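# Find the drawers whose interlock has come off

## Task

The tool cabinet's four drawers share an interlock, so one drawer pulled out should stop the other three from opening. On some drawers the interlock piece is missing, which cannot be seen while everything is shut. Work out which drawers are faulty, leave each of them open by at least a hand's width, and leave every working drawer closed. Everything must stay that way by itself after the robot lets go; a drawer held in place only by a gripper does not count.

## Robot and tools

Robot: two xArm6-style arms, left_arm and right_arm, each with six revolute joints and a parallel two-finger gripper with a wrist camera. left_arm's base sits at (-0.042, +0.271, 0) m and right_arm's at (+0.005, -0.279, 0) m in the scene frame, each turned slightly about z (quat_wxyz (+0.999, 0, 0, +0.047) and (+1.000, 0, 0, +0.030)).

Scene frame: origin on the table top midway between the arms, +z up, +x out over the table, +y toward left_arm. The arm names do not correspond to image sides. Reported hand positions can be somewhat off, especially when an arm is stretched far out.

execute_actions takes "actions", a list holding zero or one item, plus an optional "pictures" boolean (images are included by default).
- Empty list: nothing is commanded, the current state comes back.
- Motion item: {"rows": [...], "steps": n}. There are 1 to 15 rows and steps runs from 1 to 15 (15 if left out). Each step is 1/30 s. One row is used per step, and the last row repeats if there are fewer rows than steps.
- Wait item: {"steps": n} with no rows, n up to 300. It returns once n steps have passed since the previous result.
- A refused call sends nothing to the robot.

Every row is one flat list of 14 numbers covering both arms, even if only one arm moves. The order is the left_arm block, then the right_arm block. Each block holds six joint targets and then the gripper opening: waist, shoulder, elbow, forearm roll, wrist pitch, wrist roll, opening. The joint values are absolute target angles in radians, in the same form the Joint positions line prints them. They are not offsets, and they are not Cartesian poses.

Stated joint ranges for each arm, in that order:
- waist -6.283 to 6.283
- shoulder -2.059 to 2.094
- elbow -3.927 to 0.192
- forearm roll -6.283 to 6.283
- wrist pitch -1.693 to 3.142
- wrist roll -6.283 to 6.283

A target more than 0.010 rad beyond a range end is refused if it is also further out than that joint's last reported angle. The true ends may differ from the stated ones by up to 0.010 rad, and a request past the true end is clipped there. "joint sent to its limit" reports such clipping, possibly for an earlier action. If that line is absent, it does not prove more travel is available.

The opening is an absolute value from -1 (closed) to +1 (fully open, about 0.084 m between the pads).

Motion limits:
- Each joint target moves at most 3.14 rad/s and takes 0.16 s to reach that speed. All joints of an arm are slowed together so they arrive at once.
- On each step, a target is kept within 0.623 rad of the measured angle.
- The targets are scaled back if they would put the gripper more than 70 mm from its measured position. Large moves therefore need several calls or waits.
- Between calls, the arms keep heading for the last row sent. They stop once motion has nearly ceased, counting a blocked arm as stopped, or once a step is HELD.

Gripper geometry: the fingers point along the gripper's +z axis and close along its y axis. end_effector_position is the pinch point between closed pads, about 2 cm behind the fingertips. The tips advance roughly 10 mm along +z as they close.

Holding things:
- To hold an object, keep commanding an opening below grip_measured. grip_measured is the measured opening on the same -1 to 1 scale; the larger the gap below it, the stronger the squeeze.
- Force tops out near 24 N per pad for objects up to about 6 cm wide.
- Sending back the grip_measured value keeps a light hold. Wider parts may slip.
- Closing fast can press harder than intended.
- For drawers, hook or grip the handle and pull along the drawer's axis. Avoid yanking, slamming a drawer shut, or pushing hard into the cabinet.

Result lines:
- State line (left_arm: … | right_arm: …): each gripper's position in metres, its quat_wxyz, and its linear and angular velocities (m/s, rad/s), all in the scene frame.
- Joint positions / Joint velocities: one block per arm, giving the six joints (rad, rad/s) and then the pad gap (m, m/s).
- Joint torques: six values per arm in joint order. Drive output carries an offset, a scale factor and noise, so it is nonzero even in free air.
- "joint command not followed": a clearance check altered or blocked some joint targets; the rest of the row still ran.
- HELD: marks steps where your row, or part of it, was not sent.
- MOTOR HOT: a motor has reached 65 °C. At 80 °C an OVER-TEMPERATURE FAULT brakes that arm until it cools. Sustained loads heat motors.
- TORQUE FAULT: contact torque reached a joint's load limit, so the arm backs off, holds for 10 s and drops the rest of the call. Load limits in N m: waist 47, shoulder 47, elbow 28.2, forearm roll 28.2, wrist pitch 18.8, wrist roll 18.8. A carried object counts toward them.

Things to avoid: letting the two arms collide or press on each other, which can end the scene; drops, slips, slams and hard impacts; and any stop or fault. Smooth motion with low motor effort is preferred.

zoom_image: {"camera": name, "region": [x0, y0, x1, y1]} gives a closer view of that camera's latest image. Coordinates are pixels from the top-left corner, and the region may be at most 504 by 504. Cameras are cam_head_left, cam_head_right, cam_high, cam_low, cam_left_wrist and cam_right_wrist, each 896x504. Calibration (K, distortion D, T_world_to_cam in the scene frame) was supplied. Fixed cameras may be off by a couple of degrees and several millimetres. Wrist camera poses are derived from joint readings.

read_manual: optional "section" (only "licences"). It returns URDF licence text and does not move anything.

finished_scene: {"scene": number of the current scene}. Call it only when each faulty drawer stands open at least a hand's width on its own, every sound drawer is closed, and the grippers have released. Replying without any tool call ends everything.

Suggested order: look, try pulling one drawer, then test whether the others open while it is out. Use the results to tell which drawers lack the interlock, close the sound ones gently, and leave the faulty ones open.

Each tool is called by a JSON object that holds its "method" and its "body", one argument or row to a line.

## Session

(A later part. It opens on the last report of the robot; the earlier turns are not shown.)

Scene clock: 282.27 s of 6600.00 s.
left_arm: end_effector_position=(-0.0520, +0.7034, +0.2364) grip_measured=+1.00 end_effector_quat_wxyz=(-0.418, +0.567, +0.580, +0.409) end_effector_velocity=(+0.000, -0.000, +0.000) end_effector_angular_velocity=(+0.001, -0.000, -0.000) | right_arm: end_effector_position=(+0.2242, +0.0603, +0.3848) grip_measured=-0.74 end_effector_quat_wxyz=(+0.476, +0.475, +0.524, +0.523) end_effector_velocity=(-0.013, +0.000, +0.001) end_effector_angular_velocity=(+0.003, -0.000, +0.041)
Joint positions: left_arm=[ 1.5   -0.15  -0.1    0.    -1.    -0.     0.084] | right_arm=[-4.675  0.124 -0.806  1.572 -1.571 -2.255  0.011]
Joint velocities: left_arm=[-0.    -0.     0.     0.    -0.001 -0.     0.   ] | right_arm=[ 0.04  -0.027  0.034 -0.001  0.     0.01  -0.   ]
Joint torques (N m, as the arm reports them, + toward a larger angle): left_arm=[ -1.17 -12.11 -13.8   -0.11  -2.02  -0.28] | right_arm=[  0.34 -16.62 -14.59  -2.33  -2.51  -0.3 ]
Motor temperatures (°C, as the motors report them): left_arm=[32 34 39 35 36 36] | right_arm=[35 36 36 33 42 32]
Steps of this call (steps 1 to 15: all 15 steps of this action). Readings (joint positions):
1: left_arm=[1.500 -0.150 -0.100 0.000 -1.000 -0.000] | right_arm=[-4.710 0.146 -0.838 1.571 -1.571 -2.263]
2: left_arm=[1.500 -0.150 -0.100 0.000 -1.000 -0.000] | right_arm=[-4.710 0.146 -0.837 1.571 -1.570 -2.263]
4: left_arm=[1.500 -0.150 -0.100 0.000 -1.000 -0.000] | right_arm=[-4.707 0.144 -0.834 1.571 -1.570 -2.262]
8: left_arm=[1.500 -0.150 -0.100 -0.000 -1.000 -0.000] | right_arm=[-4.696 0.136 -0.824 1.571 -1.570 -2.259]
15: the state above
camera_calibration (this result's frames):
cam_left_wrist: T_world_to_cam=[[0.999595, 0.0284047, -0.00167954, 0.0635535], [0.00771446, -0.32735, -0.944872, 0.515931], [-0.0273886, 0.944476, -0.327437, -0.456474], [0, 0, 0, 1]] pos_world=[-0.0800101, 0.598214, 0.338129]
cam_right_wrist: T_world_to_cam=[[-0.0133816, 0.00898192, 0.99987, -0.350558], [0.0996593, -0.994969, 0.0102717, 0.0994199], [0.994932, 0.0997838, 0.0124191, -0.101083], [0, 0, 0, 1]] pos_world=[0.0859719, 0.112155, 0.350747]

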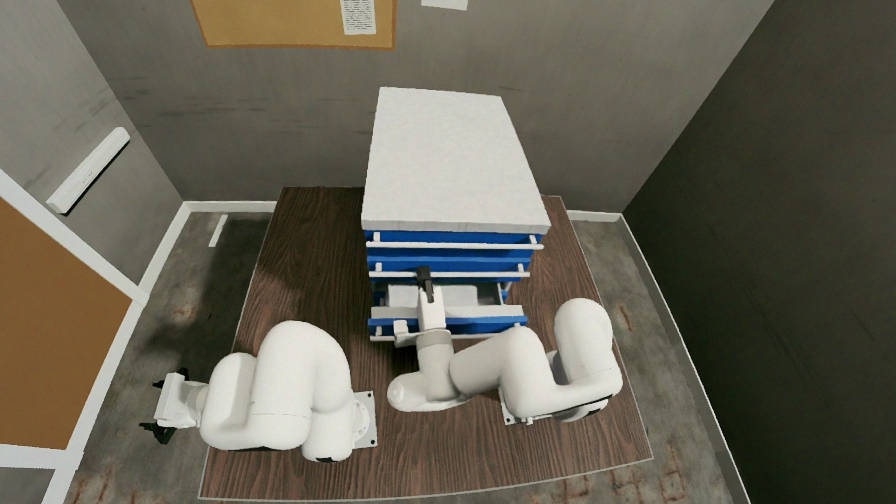

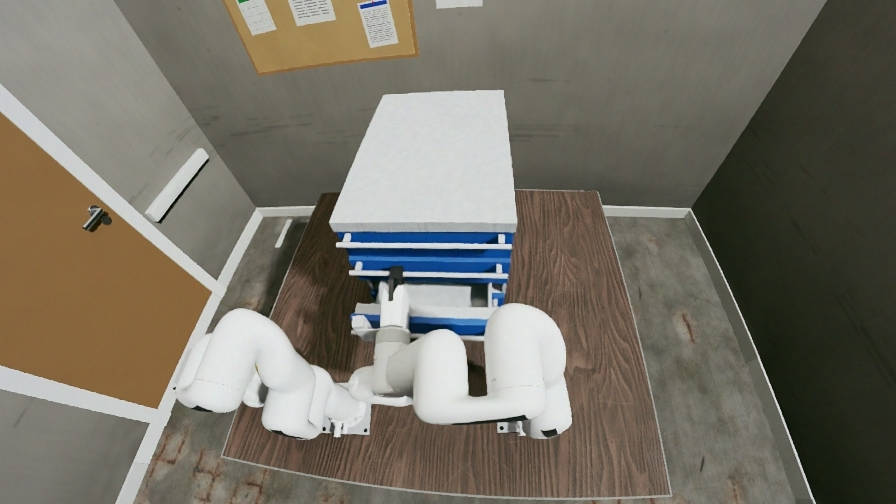

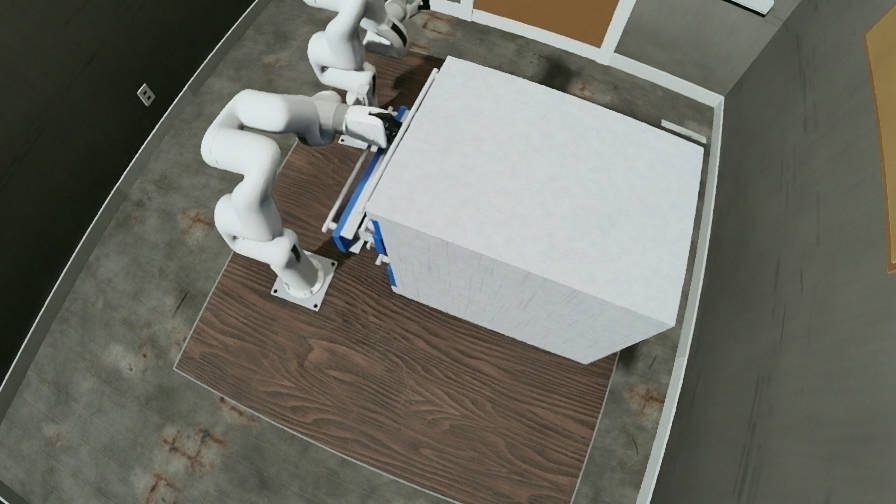

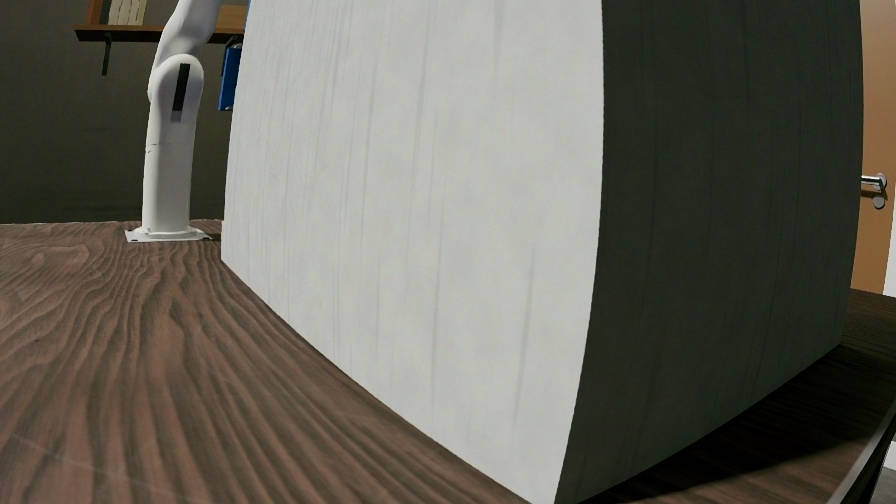

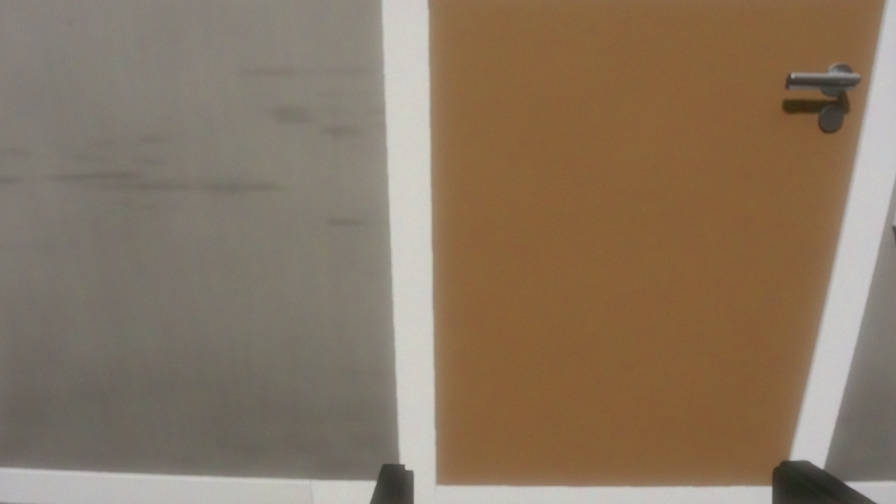

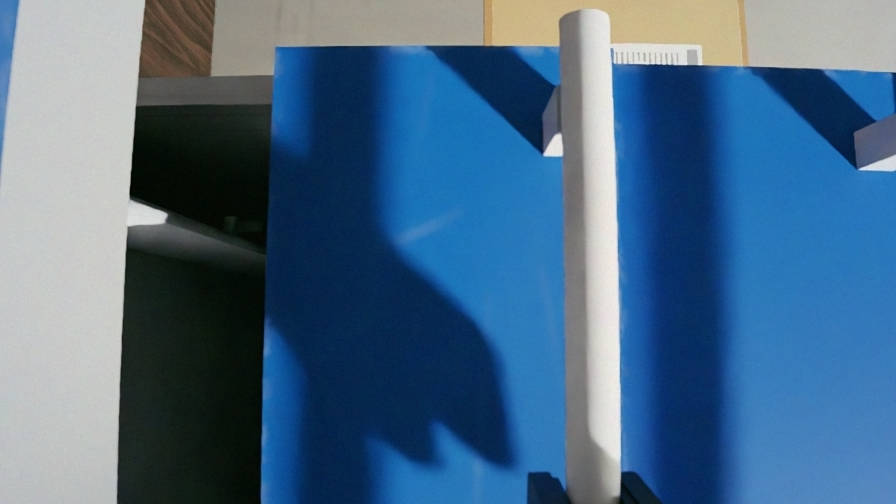

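{"method": "execute_actions", "body": {
  "actions": [
    {"rows": [[1.5,-0.15,-0.1,0,-1.0,0,1,-4.6596,0.1136,-0.7937,1.571,-1.571,-2.2509,-1],[1.5,-0.15,-0.1,0,-1.0,0,1,-4.6469,0.1054,-0.7825,1.571,-1.571,-2.2479,-1],[1.5,-0.15,-0.1,0,-1.0,0,1,-4.6341,0.0973,-0.7714,1.571,-1.571,-2.2449,-1],[1.5,-0.15,-0.1,0,-1.0,0,1,-4.6214,0.0892,-0.7602,1.571,-1.571,-2.2418,-1],[1.5,-0.15,-0.1,0,-1.0,0,1,-4.6086,0.081,-0.7491,1.571,-1.571,-2.2388,-1],[1.5,-0.15,-0.1,0,-1.0,0,1,-4.5959,0.0729,-0.7379,1.571,-1.571,-2.2358,-1],[1.5,-0.15,-0.1,0,-1.0,0,1,-4.5833,0.0659,-0.7288,1.571,-1.571,-2.2337,-1],[1.5,-0.15,-0.1,0,-1.0,0,1,-4.5707,0.0588,-0.7197,1.571,-1.571,-2.2316,-1],[1.5,-0.15,-0.1,0,-1.0,0,1,-4.5581,0.0518,-0.7105,1.571,-1.571,-2.2295,-1],[1.5,-0.15,-0.1,0,-1.0,0,1,-4.5455,0.0448,-0.7014,1.571,-1.571,-2.2275,-1],[1.5,-0.15,-0.1,0,-1.0,0,1,-4.5328,0.0377,-0.6923,1.571,-1.571,-2.2254,-1],[1.5,-0.15,-0.1,0,-1.0,0,1,-4.5202,0.0307,-0.6832,1.571,-1.571,-2.2233,-1],[1.5,-0.15,-0.1,0,-1.0,0,1,-4.5076,0.0236,-0.674,1.571,-1.571,-2.2212,-1],[1.5,-0.15,-0.1,0,-1.0,0,1,-4.495,0.0166,-0.6649,1.571,-1.571,-2.2191,-1],[1.5,-0.15,-0.1,0,-1.0,0,1,-4.482,0.0102,-0.6571,1.571,-1.571,-2.2176,-1]], "steps": 15}
  ],
  "pictures": false
}}

{"method": "execute_actions", "body": {
  "actions": [
    {"rows": [[1.5,-0.15,-0.1,0,-1.0,0,1,-4.469,0.0038,-0.6492,1.571,-1.571,-2.2162,-1],[1.5,-0.15,-0.1,0,-1.0,0,1,-4.456,-0.0026,-0.6414,1.571,-1.571,-2.2147,-1],[1.5,-0.15,-0.1,0,-1.0,0,1,-4.443,-0.009,-0.6335,1.571,-1.571,-2.2133,-1],[1.5,-0.15,-0.1,0,-1.0,0,1,-4.43,-0.0153,-0.6257,1.571,-1.571,-2.2118,-1],[1.5,-0.15,-0.1,0,-1.0,0,1,-4.417,-0.0217,-0.6178,1.571,-1.571,-2.2103,-1],[1.5,-0.15,-0.1,0,-1.0,0,1,-4.404,-0.0281,-0.61,1.571,-1.571,-2.2089,-1],[1.5,-0.15,-0.1,0,-1.0,0,1,-4.391,-0.0345,-0.6021,1.571,-1.571,-2.2074,-1],[1.5,-0.15,-0.1,0,-1.0,0,1,-4.3756,-0.0409,-0.5947,1.571,-1.571,-2.2064,-1],[1.5,-0.15,-0.1,0,-1.0,0,1,-4.3601,-0.0473,-0.5873,1.571,-1.571,-2.2053,-1],[1.5,-0.15,-0.1,0,-1.0,0,1,-4.3447,-0.0536,-0.5799,1.571,-1.571,-2.2043,-1],[1.5,-0.15,-0.1,0,-1.0,0,1,-4.3293,-0.06,-0.5725,1.571,-1.571,-2.2033,-1],[1.5,-0.15,-0.1,0,-1.0,0,1,-4.3138,-0.0664,-0.565,1.571,-1.571,-2.2022,-1],[1.5,-0.15,-0.1,0,-1.0,0,1,-4.2984,-0.0728,-0.5576,1.571,-1.571,-2.2012,-1],[1.5,-0.15,-0.1,0,-1.0,0,1,-4.2829,-0.0791,-0.5502,1.571,-1.571,-2.2001,-1],[1.5,-0.15,-0.1,0,-1.0,0,1,-4.2675,-0.0855,-0.5428,1.571,-1.571,-2.1991,-1]], "steps": 15}
  ],
  "pictures": false
}}

{"method": "execute_actions", "body": {
  "actions": [
    {"rows": [[1.5,-0.15,-0.1,0,-1.0,0,1,-4.2675,-0.0855,-0.5428,1.571,-1.571,-2.1991,-1],[1.5,-0.15,-0.1,0,-1.0,0,1,-4.2675,-0.0855,-0.5428,1.571,-1.571,-2.1991,-1],[1.5,-0.15,-0.1,0,-1.0,0,1,-4.2675,-0.0855,-0.5428,1.571,-1.571,-2.1991,-1],[1.5,-0.15,-0.1,0,-1.0,0,1,-4.2675,-0.0855,-0.5428,1.571,-1.571,-2.1991,-1],[1.5,-0.15,-0.1,0,-1.0,0,1,-4.2675,-0.0855,-0.5428,1.571,-1.571,-2.1991,-1],[1.5,-0.15,-0.1,0,-1.0,0,1,-4.2675,-0.0855,-0.5428,1.571,-1.571,-2.1991,-1],[1.5,-0.15,-0.1,0,-1.0,0,1,-4.2675,-0.0855,-0.5428,1.571,-1.571,-2.1991,-1],[1.5,-0.15,-0.1,0,-1.0,0,1,-4.2675,-0.0855,-0.5428,1.571,-1.571,-2.1991,-0.5],[1.5,-0.15,-0.1,0,-1.0,0,1,-4.2675,-0.0855,-0.5428,1.571,-1.571,-2.1991,0.2]], "steps": 15}
  ]
}}

Scene clock: 295.80 s of 6600.00 s.
left_arm: end_effector_position=(-0.0520, +0.7034, +0.2364) grip_measured=+1.00 end_effector_quat_wxyz=(-0.418, +0.567, +0.580, +0.409) end_effector_velocity=(+0.001, -0.000, -0.001) end_effector_angular_velocity=(-0.002, -0.000, -0.001) | right_arm: end_effector_position=(+0.1783, +0.0605, +0.3850) grip_measured=-0.74 end_effector_quat_wxyz=(+0.435, +0.435, +0.558, +0.557) end_effector_velocity=(-0.111, -0.000, +0.000) end_effector_angular_velocity=(+0.003, +0.001, +0.380)
Joint positions: left_arm=[ 1.5   -0.15  -0.1    0.    -1.    -0.     0.084] | right_arm=[-4.525  0.034 -0.687  1.572 -1.571 -2.224  0.011]
Joint velocities: left_arm=[-0.001  0.002  0.001  0.    -0.001 -0.     0.   ] | right_arm=[ 0.376 -0.209  0.268 -0.002  0.002  0.061  0.   ]
Joint torques (N m, as the arm reports them, + toward a larger angle): left_arm=[ -0.88 -12.33 -13.92   0.04  -2.01  -0.23] | right_arm=[  2.36 -15.6  -16.73  -4.26  -2.64  -0.16]
Motor temperatures (°C, as the motors report them): left_arm=[32 34 39 35 36 36] | right_arm=[35 36 38 33 42 32]
Steps of this call (steps 1 to 15: the robot went on to your last target; steps 16 to 90: nothing new was sent; then 10.03 s passed at rest; steps 91 to 105: all 15 steps of this action). Readings (joint positions):
91: left_arm=[1.500 -0.150 -0.100 0.000 -1.000 0.000] | right_arm=[-4.672 0.122 -0.805 1.572 -1.571 -2.254]
92: left_arm=[1.500 -0.150 -0.100 -0.000 -1.000 0.000] | right_arm=[-4.670 0.120 -0.802 1.571 -1.571 -2.253]
94: left_arm=[1.500 -0.150 -0.100 0.000 -1.000 0.000] | right_arm=[-4.657 0.112 -0.791 1.571 -1.571 -2.250]
98: left_arm=[1.500 -0.150 -0.100 -0.000 -1.000 -0.000] | right_arm=[-4.613 0.084 -0.753 1.571 -1.571 -2.240]
105: the state above

Scene clock: 296.30 s of 6600.00 s.
left_arm: end_effector_position=(-0.0520, +0.7034, +0.2364) grip_measured=+1.00 end_effector_quat_wxyz=(-0.418, +0.567, +0.580, +0.409) end_effector_velocity=(-0.000, +0.000, +0.000) end_effector_angular_velocity=(+0.000, -0.000, -0.000) | right_arm: end_effector_position=(+0.1197, +0.0605, +0.3850) grip_measured=-0.74 end_effector_quat_wxyz=(+0.376, +0.376, +0.599, +0.599) end_effector_velocity=(-0.130, -0.000, -0.001) end_effector_angular_velocity=(-0.001, +0.001, +0.462)
Joint positions: left_arm=[ 1.5   -0.15  -0.1    0.    -1.    -0.     0.084] | right_arm=[-4.321 -0.063 -0.569  1.572 -1.571 -2.203  0.011]
Joint velocities: left_arm=[ 0.    -0.001 -0.     0.     0.001 -0.    -0.   ] | right_arm=[ 0.46  -0.19   0.222 -0.001  0.002  0.031  0.   ]
Joint torques (N m, as the arm reports them, + toward a larger angle): left_arm=[ -0.96 -12.34 -13.98   0.19  -1.96  -0.31] | right_arm=[  2.26 -13.05 -17.26  -4.54  -2.41  -0.12]
Motor temperatures (°C, as the motors report them): left_arm=[32 34 39 35 36 36] | right_arm=[35 36 38 33 42 32]
Steps of this call (steps 1 to 15: all 15 steps of this action). Readings (joint positions):
1: left_arm=[1.500 -0.150 -0.100 -0.000 -1.000 -0.000] | right_arm=[-4.513 0.027 -0.678 1.572 -1.571 -2.222]
2: left_arm=[1.500 -0.150 -0.100 -0.000 -1.000 -0.000] | right_arm=[-4.500 0.020 -0.670 1.572 -1.571 -2.221]
4: left_arm=[1.500 -0.150 -0.100 -0.000 -1.000 -0.000] | right_arm=[-4.474 0.007 -0.653 1.572 -1.571 -2.217]
8: left_arm=[1.500 -0.150 -0.100 -0.000 -1.000 -0.000] | right_arm=[-4.423 -0.019 -0.622 1.572 -1.571 -2.211]
15: the state above

Scene clock: 296.80 s of 6600.00 s.
left_arm: end_effector_position=(-0.0520, +0.7034, +0.2364) grip_measured=+1.00 end_effector_quat_wxyz=(-0.418, +0.567, +0.580, +0.409) end_effector_velocity=(-0.000, -0.000, +0.000) end_effector_angular_velocity=(+0.000, -0.000, +0.001) | right_arm: end_effector_position=(+0.1039, +0.0611, +0.3865) grip_measured=+0.15 end_effector_quat_wxyz=(+0.358, +0.359, +0.608, +0.611) end_effector_velocity=(+0.004, -0.006, -0.010) end_effector_angular_velocity=(-0.031, -0.003, -0.014)
Joint positions: left_arm=[ 1.5   -0.15  -0.1    0.    -1.     0.     0.084] | right_arm=[-4.267 -0.086 -0.546  1.568 -1.572 -2.199  0.05 ]
Joint velocities: left_arm=[ 0.    -0.     0.    -0.001 -0.001 -0.    -0.   ] | right_arm=[-0.003  0.005  0.024  0.016  0.004  0.     0.029]
Joint torques (N m, as the arm reports them, + toward a larger angle): left_arm=[ -0.84 -12.1  -13.94  -0.09  -1.91  -0.1 ] | right_arm=[ -2.08 -10.79 -11.2   -0.64  -1.84  -0.27]
Motor temperatures (°C, as the motors report them): left_arm=[32 34 39 35 36 36] | right_arm=[35 36 38 33 42 32]
Steps of this call (steps 1 to 15: all 15 steps of this action). Readings (joint positions):
1: left_arm=[1.500 -0.150 -0.100 -0.000 -1.000 -0.000] | right_arm=[-4.306 -0.069 -0.562 1.572 -1.571 -2.202]
2: left_arm=[1.500 -0.150 -0.100 -0.000 -1.000 0.000] | right_arm=[-4.292 -0.075 -0.555 1.572 -1.571 -2.201]
4: left_arm=[1.500 -0.150 -0.100 -0.000 -1.000 -0.000] | right_arm=[-4.276 -0.082 -0.548 1.572 -1.571 -2.200]
8: left_arm=[1.500 -0.150 -0.100 0.000 -1.000 -0.000] | right_arm=[-4.269 -0.085 -0.544 1.571 -1.571 -2.199]
15: the state above
camera_calibration (this result's frames):
cam_left_wrist: T_world_to_cam=[[0.999595, 0.0284045, -0.00167964, 0.0635536], [0.00771429, -0.32735, -0.944872, 0.515931], [-0.0273885, 0.944476, -0.327436, -0.456474], [0, 0, 0, 1]] pos_world=[-0.0800101, 0.598214, 0.338129]
cam_right_wrist: T_world_to_cam=[[-0.0156863, -0.00308091, 0.999872, -0.352956], [0.489129, -0.872197, 0.00498609, 0.0662635], [0.872071, 0.489144, 0.0151885, 0.00640129], [0, 0, 0, 1]] pos_world=[-0.0435303, 0.0535763, 0.352483]

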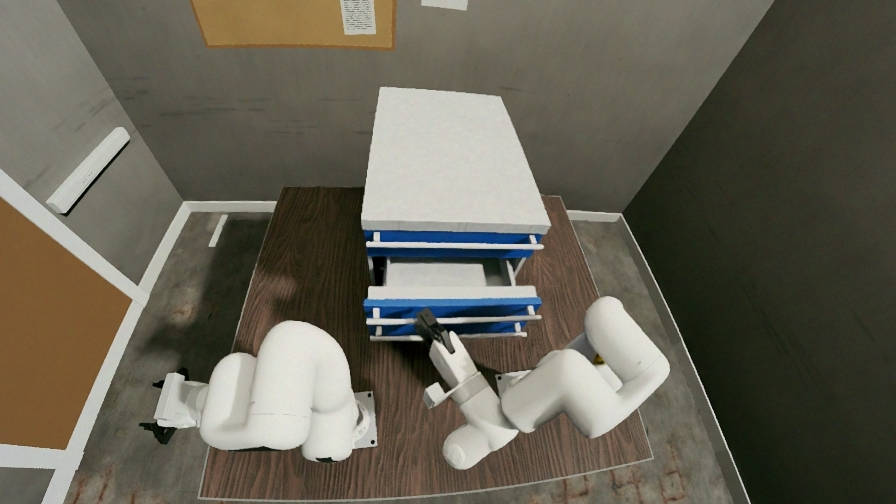

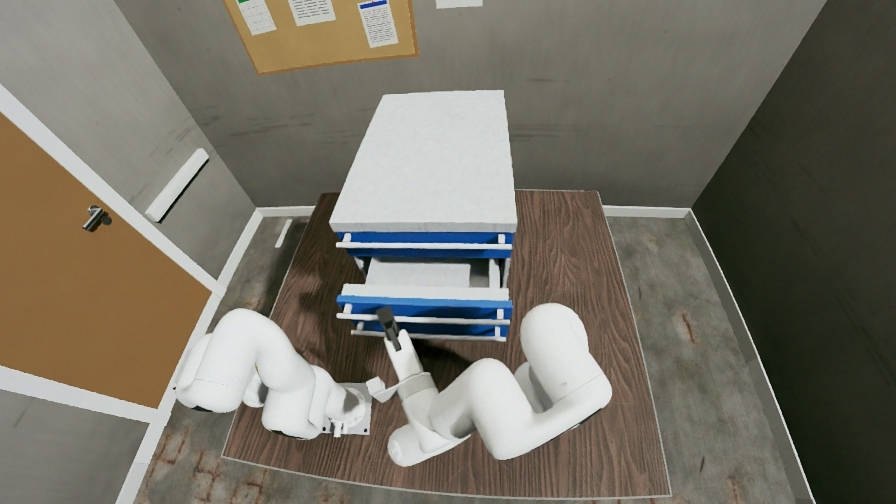

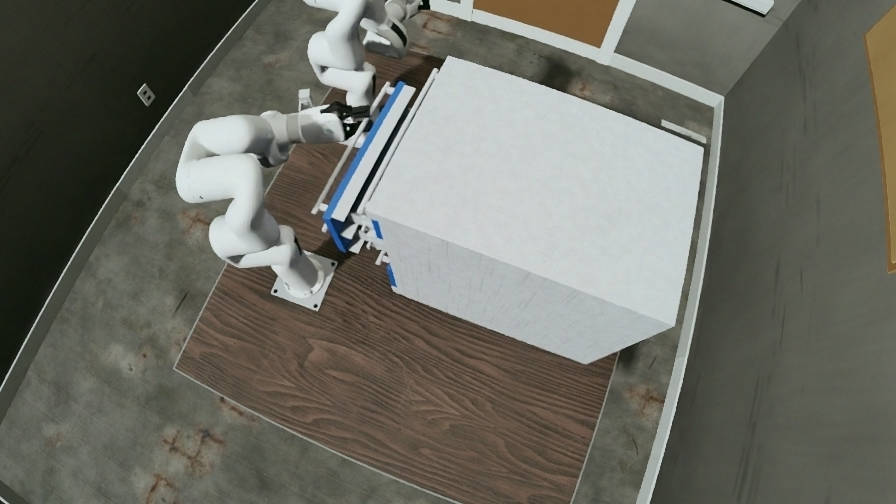

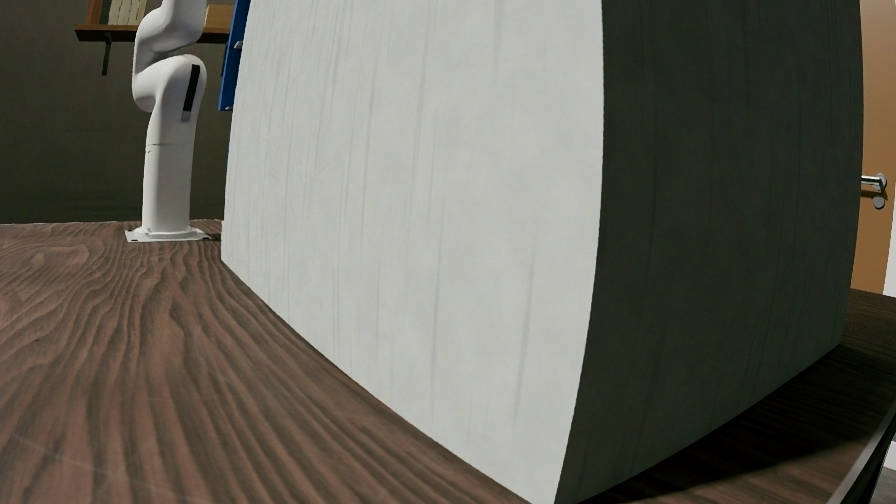

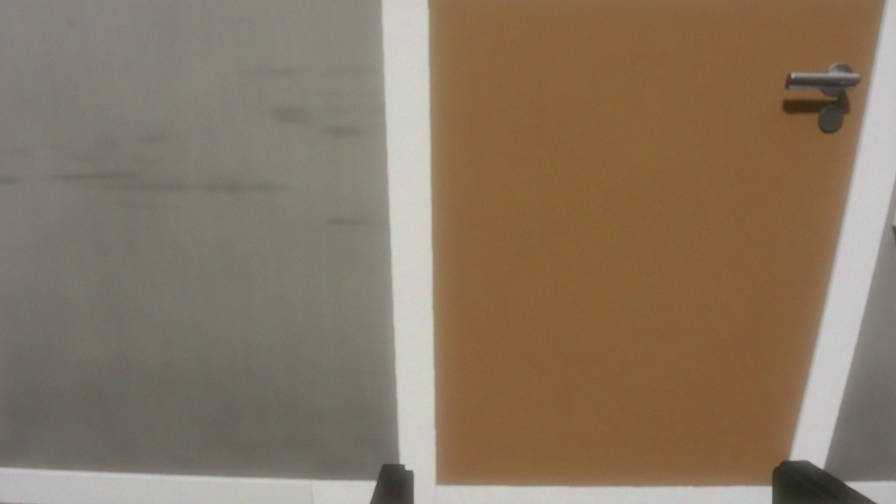

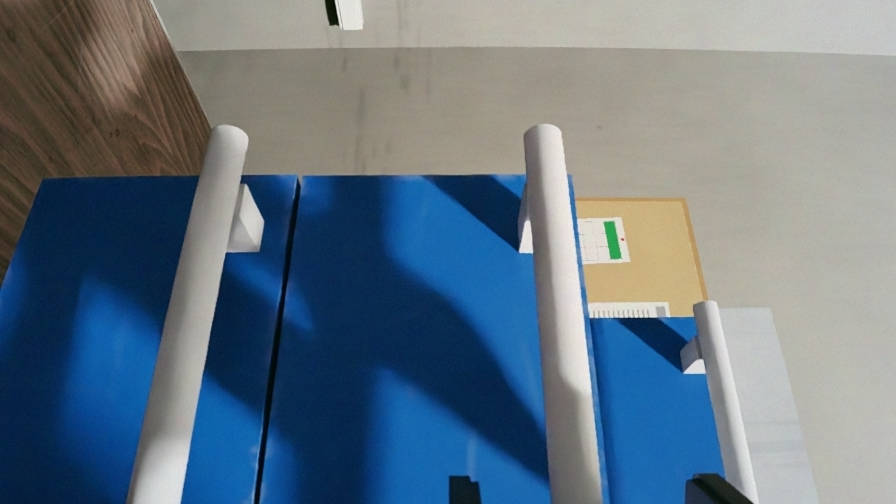

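{"method": "execute_actions", "body": {
  "actions": [
    {"rows": [[1.5,-0.15,-0.1,0,-1.0,0,1,-4.244,-0.0923,-0.5354,1.571,-1.571,-2.1985,0.2],[1.5,-0.15,-0.1,0,-1.0,0,1,-4.22,-0.0991,-0.5279,1.571,-1.571,-2.1978,0.2],[1.5,-0.15,-0.1,0,-1.0,0,1,-4.196,-0.1059,-0.5205,1.571,-1.571,-2.1972,0.2],[1.5,-0.15,-0.1,0,-1.0,0,1,-4.173,-0.1127,-0.513,1.571,-1.571,-2.1965,0.2],[1.5,-0.15,-0.1,0,-1.0,0,1,-4.149,-0.1195,-0.5056,1.571,-1.571,-2.1959,0.2],[1.5,-0.15,-0.1,0,-1.0,0,1,-4.125,-0.1263,-0.4981,1.571,-1.571,-2.1952,0.2],[1.5,-0.15,-0.1,0,-1.0,0,1,-4.102,-0.1331,-0.4907,1.571,-1.571,-2.1946,0.2],[1.5,-0.15,-0.1,0,-1.0,0,1,-4.078,-0.1399,-0.4832,1.571,-1.571,-2.1939,0.2],[1.5,-0.15,-0.1,0,-1.0,0,1,-4.078,-0.1399,-0.4832,1.571,-1.571,-2.1939,0.2],[1.5,-0.15,-0.1,0,-1.0,0,1,-4.078,-0.1399,-0.4832,1.571,-1.571,-2.1939,0.2],[1.5,-0.15,-0.1,0,-1.0,0,1,-4.078,-0.1399,-0.4832,1.571,-1.571,-2.1939,0.2],[1.5,-0.15,-0.1,0,-1.0,0,1,-4.078,-0.1573,-0.5071,1.571,-1.571,-2.2352,0.2],[1.5,-0.15,-0.1,0,-1.0,0,1,-4.078,-0.1748,-0.5309,1.571,-1.571,-2.2765,0.2],[1.5,-0.15,-0.1,0,-1.0,0,1,-4.078,-0.1922,-0.5548,1.571,-1.571,-2.3178,0.2],[1.5,-0.15,-0.1,0,-1.0,0,1,-4.078,-0.2097,-0.5787,1.571,-1.571,-2.3591,0.2]], "steps": 15}
  ],
  "pictures": false
}}

{"method": "execute_actions", "body": {
  "actions": [
    {"rows": [[1.5,-0.15,-0.1,0,-1.0,0,1,-4.078,-0.2271,-0.6026,1.571,-1.571,-2.4005,0.2],[1.5,-0.15,-0.1,0,-1.0,0,1,-4.078,-0.2445,-0.6264,1.571,-1.571,-2.4418,0.2],[1.5,-0.15,-0.1,0,-1.0,0,1,-4.078,-0.262,-0.6503,1.571,-1.571,-2.4831,0.2],[1.5,-0.15,-0.1,0,-1.0,0,1,-4.078,-0.2794,-0.6742,1.571,-1.571,-2.5244,0.2],[1.5,-0.15,-0.1,0,-1.0,0,1,-4.078,-0.2969,-0.698,1.571,-1.571,-2.5657,0.2],[1.5,-0.15,-0.1,0,-1.0,0,1,-4.078,-0.3143,-0.7219,1.571,-1.571,-2.607,0.2],[1.5,-0.15,-0.1,0,-1.0,0,1,-4.078,-0.3143,-0.7219,1.571,-1.571,-2.607,0.2],[1.5,-0.15,-0.1,0,-1.0,0,1,-4.078,-0.3143,-0.7219,1.571,-1.571,-2.607,0.2],[1.5,-0.15,-0.1,0,-1.0,0,1,-4.078,-0.3143,-0.7219,1.571,-1.571,-2.607,0.2],[1.5,-0.15,-0.1,0,-1.0,0,1,-4.11,-0.3044,-0.7307,1.571,-1.571,-2.6059,0.2],[1.5,-0.15,-0.1,0,-1.0,0,1,-4.141,-0.2945,-0.7395,1.571,-1.571,-2.6048,0.2],[1.5,-0.15,-0.1,0,-1.0,0,1,-4.173,-0.2847,-0.7483,1.571,-1.571,-2.6038,0.2],[1.5,-0.15,-0.1,0,-1.0,0,1,-4.204,-0.2748,-0.7571,1.571,-1.571,-2.6027,0.2],[1.5,-0.15,-0.1,0,-1.0,0,1,-4.236,-0.2649,-0.7659,1.571,-1.571,-2.6016,0.2],[1.5,-0.15,-0.1,0,-1.0,0,1,-4.2675,-0.255,-0.7747,1.571,-1.571,-2.6005,0.2]], "steps": 15}
  ],
  "pictures": false
}}

{"method": "execute_actions", "body": {
  "actions": [
    {"rows": [[1.5,-0.15,-0.1,0,-1.0,0,1,-4.298,-0.241,-0.7881,1.571,-1.571,-2.5999,0.2],[1.5,-0.15,-0.1,0,-1.0,0,1,-4.329,-0.2269,-0.8016,1.571,-1.571,-2.5993,0.2],[1.5,-0.15,-0.1,0,-1.0,0,1,-4.36,-0.2129,-0.815,1.571,-1.571,-2.5986,0.2],[1.5,-0.15,-0.1,0,-1.0,0,1,-4.391,-0.1988,-0.8284,1.571,-1.571,-2.598,0.2],[1.5,-0.15,-0.1,0,-1.0,0,1,-4.417,-0.1846,-0.8428,1.571,-1.571,-2.5983,0.2],[1.5,-0.15,-0.1,0,-1.0,0,1,-4.443,-0.1705,-0.8573,1.571,-1.571,-2.5985,0.2],[1.5,-0.15,-0.1,0,-1.0,0,1,-4.469,-0.1563,-0.8717,1.571,-1.571,-2.5988,0.2],[1.5,-0.15,-0.1,0,-1.0,0,1,-4.495,-0.1421,-0.8861,1.571,-1.571,-2.599,0.2],[1.5,-0.15,-0.1,0,-1.0,0,1,-4.5202,-0.1263,-0.9032,1.571,-1.571,-2.6003,0.2],[1.5,-0.15,-0.1,0,-1.0,0,1,-4.5455,-0.1105,-0.9203,1.571,-1.571,-2.6016,0.2],[1.5,-0.15,-0.1,0,-1.0,0,1,-4.5707,-0.0947,-0.9374,1.571,-1.571,-2.6029,0.2],[1.5,-0.15,-0.1,0,-1.0,0,1,-4.5959,-0.0789,-0.9545,1.571,-1.571,-2.6042,0.2]], "steps": 15}
  ]
}}

Scene clock: 315.03 s of 6600.00 s.
left_arm: end_effector_position=(-0.0520, +0.7034, +0.2364) grip_measured=+1.00 end_effector_quat_wxyz=(-0.418, +0.567, +0.580, +0.409) end_effector_velocity=(+0.000, -0.001, -0.001) end_effector_angular_velocity=(-0.002, -0.000, -0.000) | right_arm: end_effector_position=(+0.0495, +0.0618, +0.3943) grip_measured=+0.19 end_effector_quat_wxyz=(+0.303, +0.300, +0.640, +0.639) end_effector_velocity=(-0.031, +0.023, +0.170) end_effector_angular_velocity=(+0.015, +0.012, +0.043)
Joint positions: left_arm=[ 1.5   -0.15  -0.1    0.    -1.    -0.     0.084] | right_arm=[-4.082 -0.156 -0.508  1.571 -1.571 -2.239  0.052]
Joint velocities: left_arm=[-0.     0.001  0.002  0.    -0.    -0.     0.   ] | right_arm=[ 0.04  -0.323 -0.419 -0.002  0.001 -0.723 -0.   ]
Joint torques (N m, as the arm reports them, + toward a larger angle): left_arm=[ -0.94 -12.18 -13.8   -0.04  -2.01  -0.23] | right_arm=[ -2.55 -12.87 -13.31  -0.67  -1.86  -0.7 ]
Motor temperatures (°C, as the motors report them): left_arm=[32 34 39 35 36 36] | right_arm=[35 36 37 33 41 32]
Steps of this call (steps 1 to 15: the robot went on to your last target; steps 16 to 90: nothing new was sent; then 14.73 s passed at rest; steps 91 to 105: all 15 steps of this action). Readings (joint positions):
91: left_arm=[1.500 -0.150 -0.100 -0.000 -1.000 -0.000] | right_arm=[-4.267 -0.086 -0.543 1.571 -1.571 -2.199]
92: left_arm=[1.500 -0.150 -0.100 -0.000 -1.000 -0.000] | right_arm=[-4.263 -0.087 -0.541 1.571 -1.571 -2.199]
94: left_arm=[1.500 -0.150 -0.100 -0.000 -1.000 -0.000] | right_arm=[-4.240 -0.093 -0.534 1.571 -1.571 -2.198]
98: left_arm=[1.500 -0.150 -0.100 -0.000 -1.000 0.000] | right_arm=[-4.162 -0.116 -0.510 1.571 -1.571 -2.196]
105: the state above

Scene clock: 315.53 s of 6600.00 s.
left_arm: end_effector_position=(-0.0520, +0.7034, +0.2364) grip_measured=+1.00 end_effector_quat_wxyz=(-0.418, +0.567, +0.580, +0.409) end_effector_velocity=(-0.000, -0.000, +0.001) end_effector_angular_velocity=(+0.002, +0.000, +0.000) | right_arm: end_effector_position=(+0.0727, +0.0614, +0.4840) grip_measured=+0.19 end_effector_quat_wxyz=(+0.326, +0.326, +0.628, +0.627) end_effector_velocity=(+0.225, +0.004, +0.001) end_effector_angular_velocity=(-0.031, -0.018, -0.776)
Joint positions: left_arm=[ 1.5   -0.15  -0.1    0.    -1.     0.     0.084] | right_arm=[-4.159 -0.287 -0.742  1.571 -1.571 -2.601  0.052]
Joint velocities: left_arm=[ 0.    -0.002  0.001  0.    -0.001  0.     0.   ] | right_arm=[-0.779  0.244 -0.226  0.001  0.004 -0.018 -0.   ]
Joint torques (N m, as the arm reports them, + toward a larger angle): left_arm=[ -0.98 -12.18 -13.79   0.01  -1.91  -0.28] | right_arm=[ -4.01  -8.87 -13.34  -0.88  -1.17  -0.18]
Motor temperatures (°C, as the motors report them): left_arm=[32 34 39 35 36 36] | right_arm=[35 36 37 33 41 32]
Steps of this call (steps 1 to 15: all 15 steps of this action). Readings (joint positions):
1: left_arm=[1.500 -0.150 -0.100 -0.000 -1.000 -0.000] | right_arm=[-4.081 -0.168 -0.524 1.571 -1.571 -2.266]
2: left_arm=[1.500 -0.150 -0.100 -0.000 -1.000 -0.000] | right_arm=[-4.080 -0.182 -0.542 1.571 -1.571 -2.296]
4: left_arm=[1.500 -0.150 -0.100 0.000 -1.000 0.000] | right_arm=[-4.079 -0.212 -0.584 1.571 -1.571 -2.366]
8: left_arm=[1.500 -0.150 -0.100 0.000 -1.000 -0.000] | right_arm=[-4.079 -0.278 -0.673 1.571 -1.571 -2.519]
15: the state above

Scene clock: 316.03 s of 6600.00 s.
left_arm: end_effector_position=(-0.0520, +0.7034, +0.2364) grip_measured=+1.00 end_effector_quat_wxyz=(-0.418, +0.567, +0.580, +0.409) end_effector_velocity=(-0.000, +0.000, +0.001) end_effector_angular_velocity=(+0.003, +0.000, +0.001) | right_arm: end_effector_position=(+0.1909, +0.0608, +0.4848) grip_measured=+0.19 end_effector_quat_wxyz=(+0.446, +0.446, +0.549, +0.548) end_effector_velocity=(+0.139, -0.005, -0.006) end_effector_angular_velocity=(-0.012, -0.001, -0.456)
Joint positions: left_arm=[ 1.5   -0.15  -0.1   -0.    -1.     0.     0.084] | right_arm=[-4.567 -0.096 -0.935  1.571 -1.571 -2.603  0.052]
Joint velocities: left_arm=[ 0.    -0.001 -0.001 -0.    -0.001  0.    -0.   ] | right_arm=[-0.458  0.28  -0.287  0.     0.003 -0.019 -0.   ]
Joint torques (N m, as the arm reports them, + toward a larger angle): left_arm=[ -0.87 -12.29 -13.75   0.    -1.98  -0.25] | right_arm=[  4.25 -16.39 -12.68  -0.7   -1.55  -0.13]
Motor temperatures (°C, as the motors report them): left_arm=[32 34 39 35 36 36] | right_arm=[35 36 37 33 41 32]
Steps of this call (steps 1 to 15: all 15 steps of this action). Readings (joint positions):
1: left_arm=[1.500 -0.150 -0.100 0.000 -1.000 -0.000] | right_arm=[-4.186 -0.279 -0.750 1.571 -1.571 -2.601]
2: left_arm=[1.500 -0.150 -0.100 -0.000 -1.000 0.000] | right_arm=[-4.215 -0.270 -0.759 1.571 -1.571 -2.601]
4: left_arm=[1.500 -0.150 -0.100 0.000 -1.000 -0.000] | right_arm=[-4.274 -0.248 -0.780 1.571 -1.571 -2.600]
8: left_arm=[1.500 -0.150 -0.100 -0.000 -1.000 0.000] | right_arm=[-4.392 -0.195 -0.832 1.571 -1.571 -2.599]
15: the state above
camera_calibration (this result's frames):
cam_left_wrist: T_world_to_cam=[[0.999595, 0.0284049, -0.00167955, 0.0635535], [0.00771448, -0.32735, -0.944872, 0.515931], [-0.0273887, 0.944476, -0.327436, -0.456474], [0, 0, 0, 1]] pos_world=[-0.0800101, 0.598214, 0.338129]
cam_right_wrist: T_world_to_cam=[[-0.0143082, 0.00710871, 0.999872, -0.450789], [0.207646, -0.978154, 0.00992571, 0.0807518], [0.978099, 0.207762, 0.0125195, -0.0726451], [0, 0, 0, 1]] pos_world=[0.0478364, 0.0972851, 0.450839]

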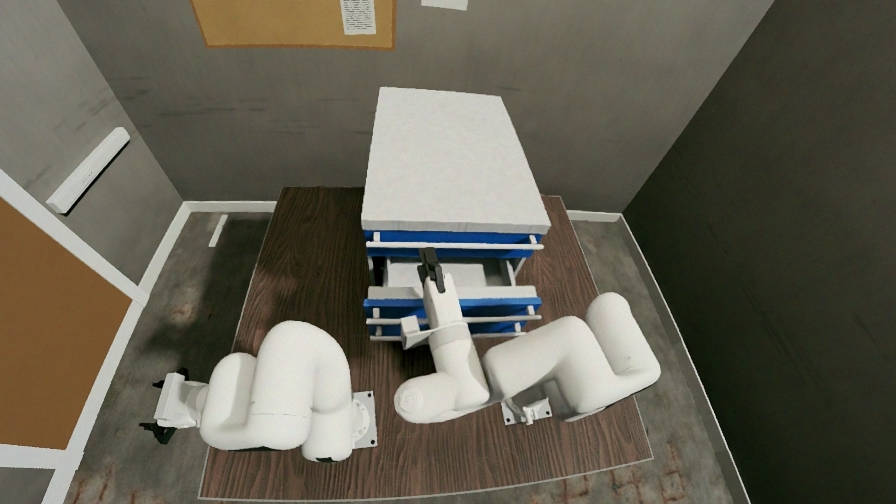

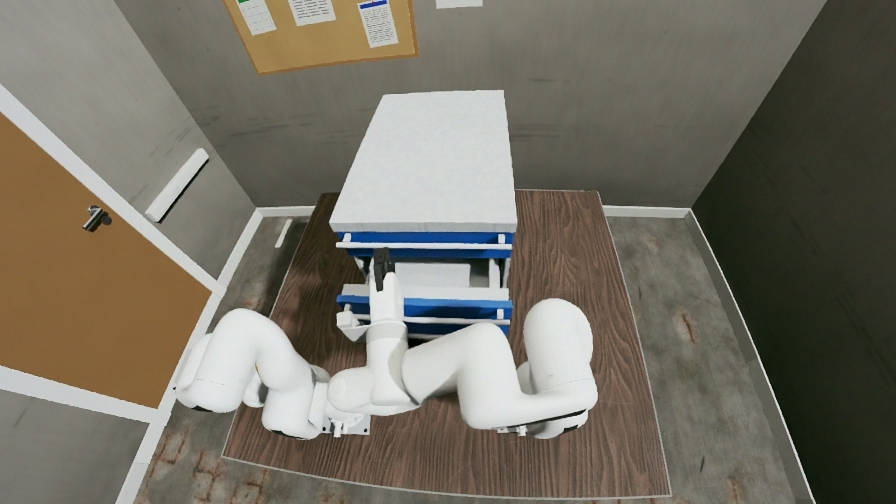

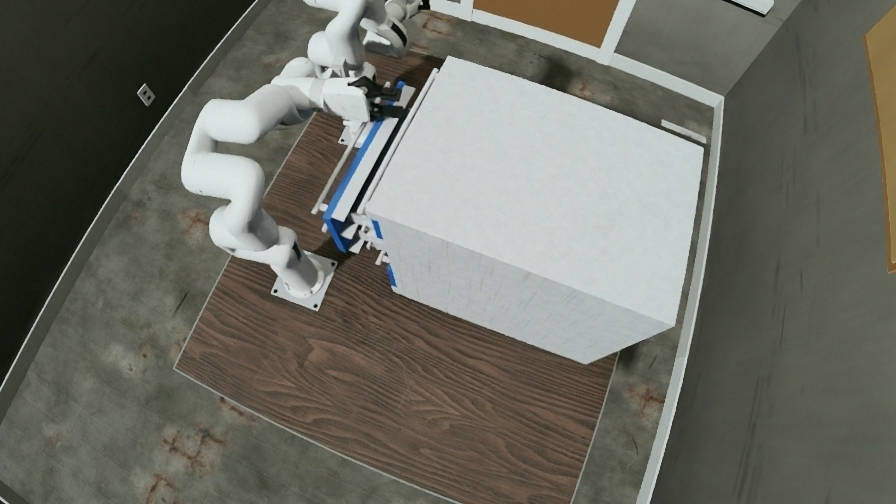

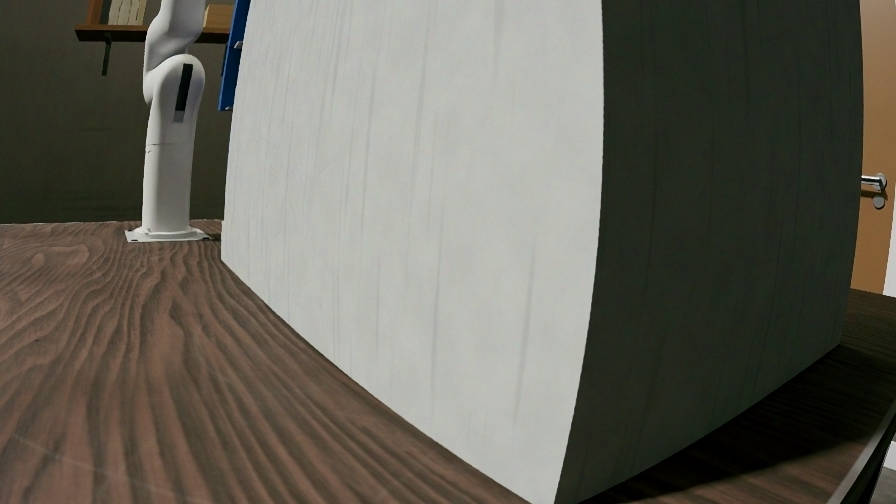

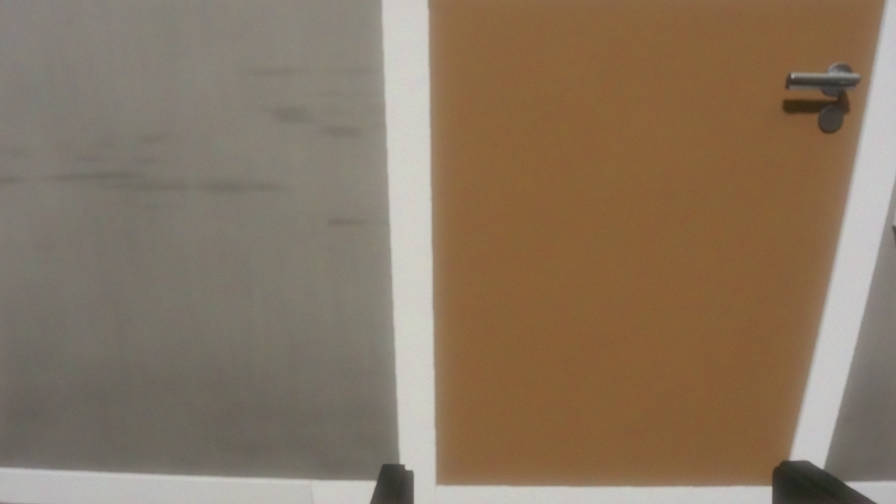

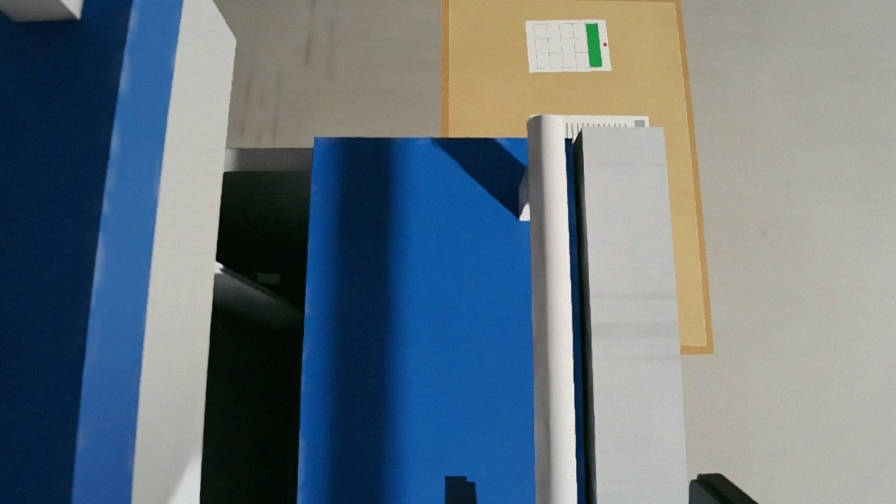

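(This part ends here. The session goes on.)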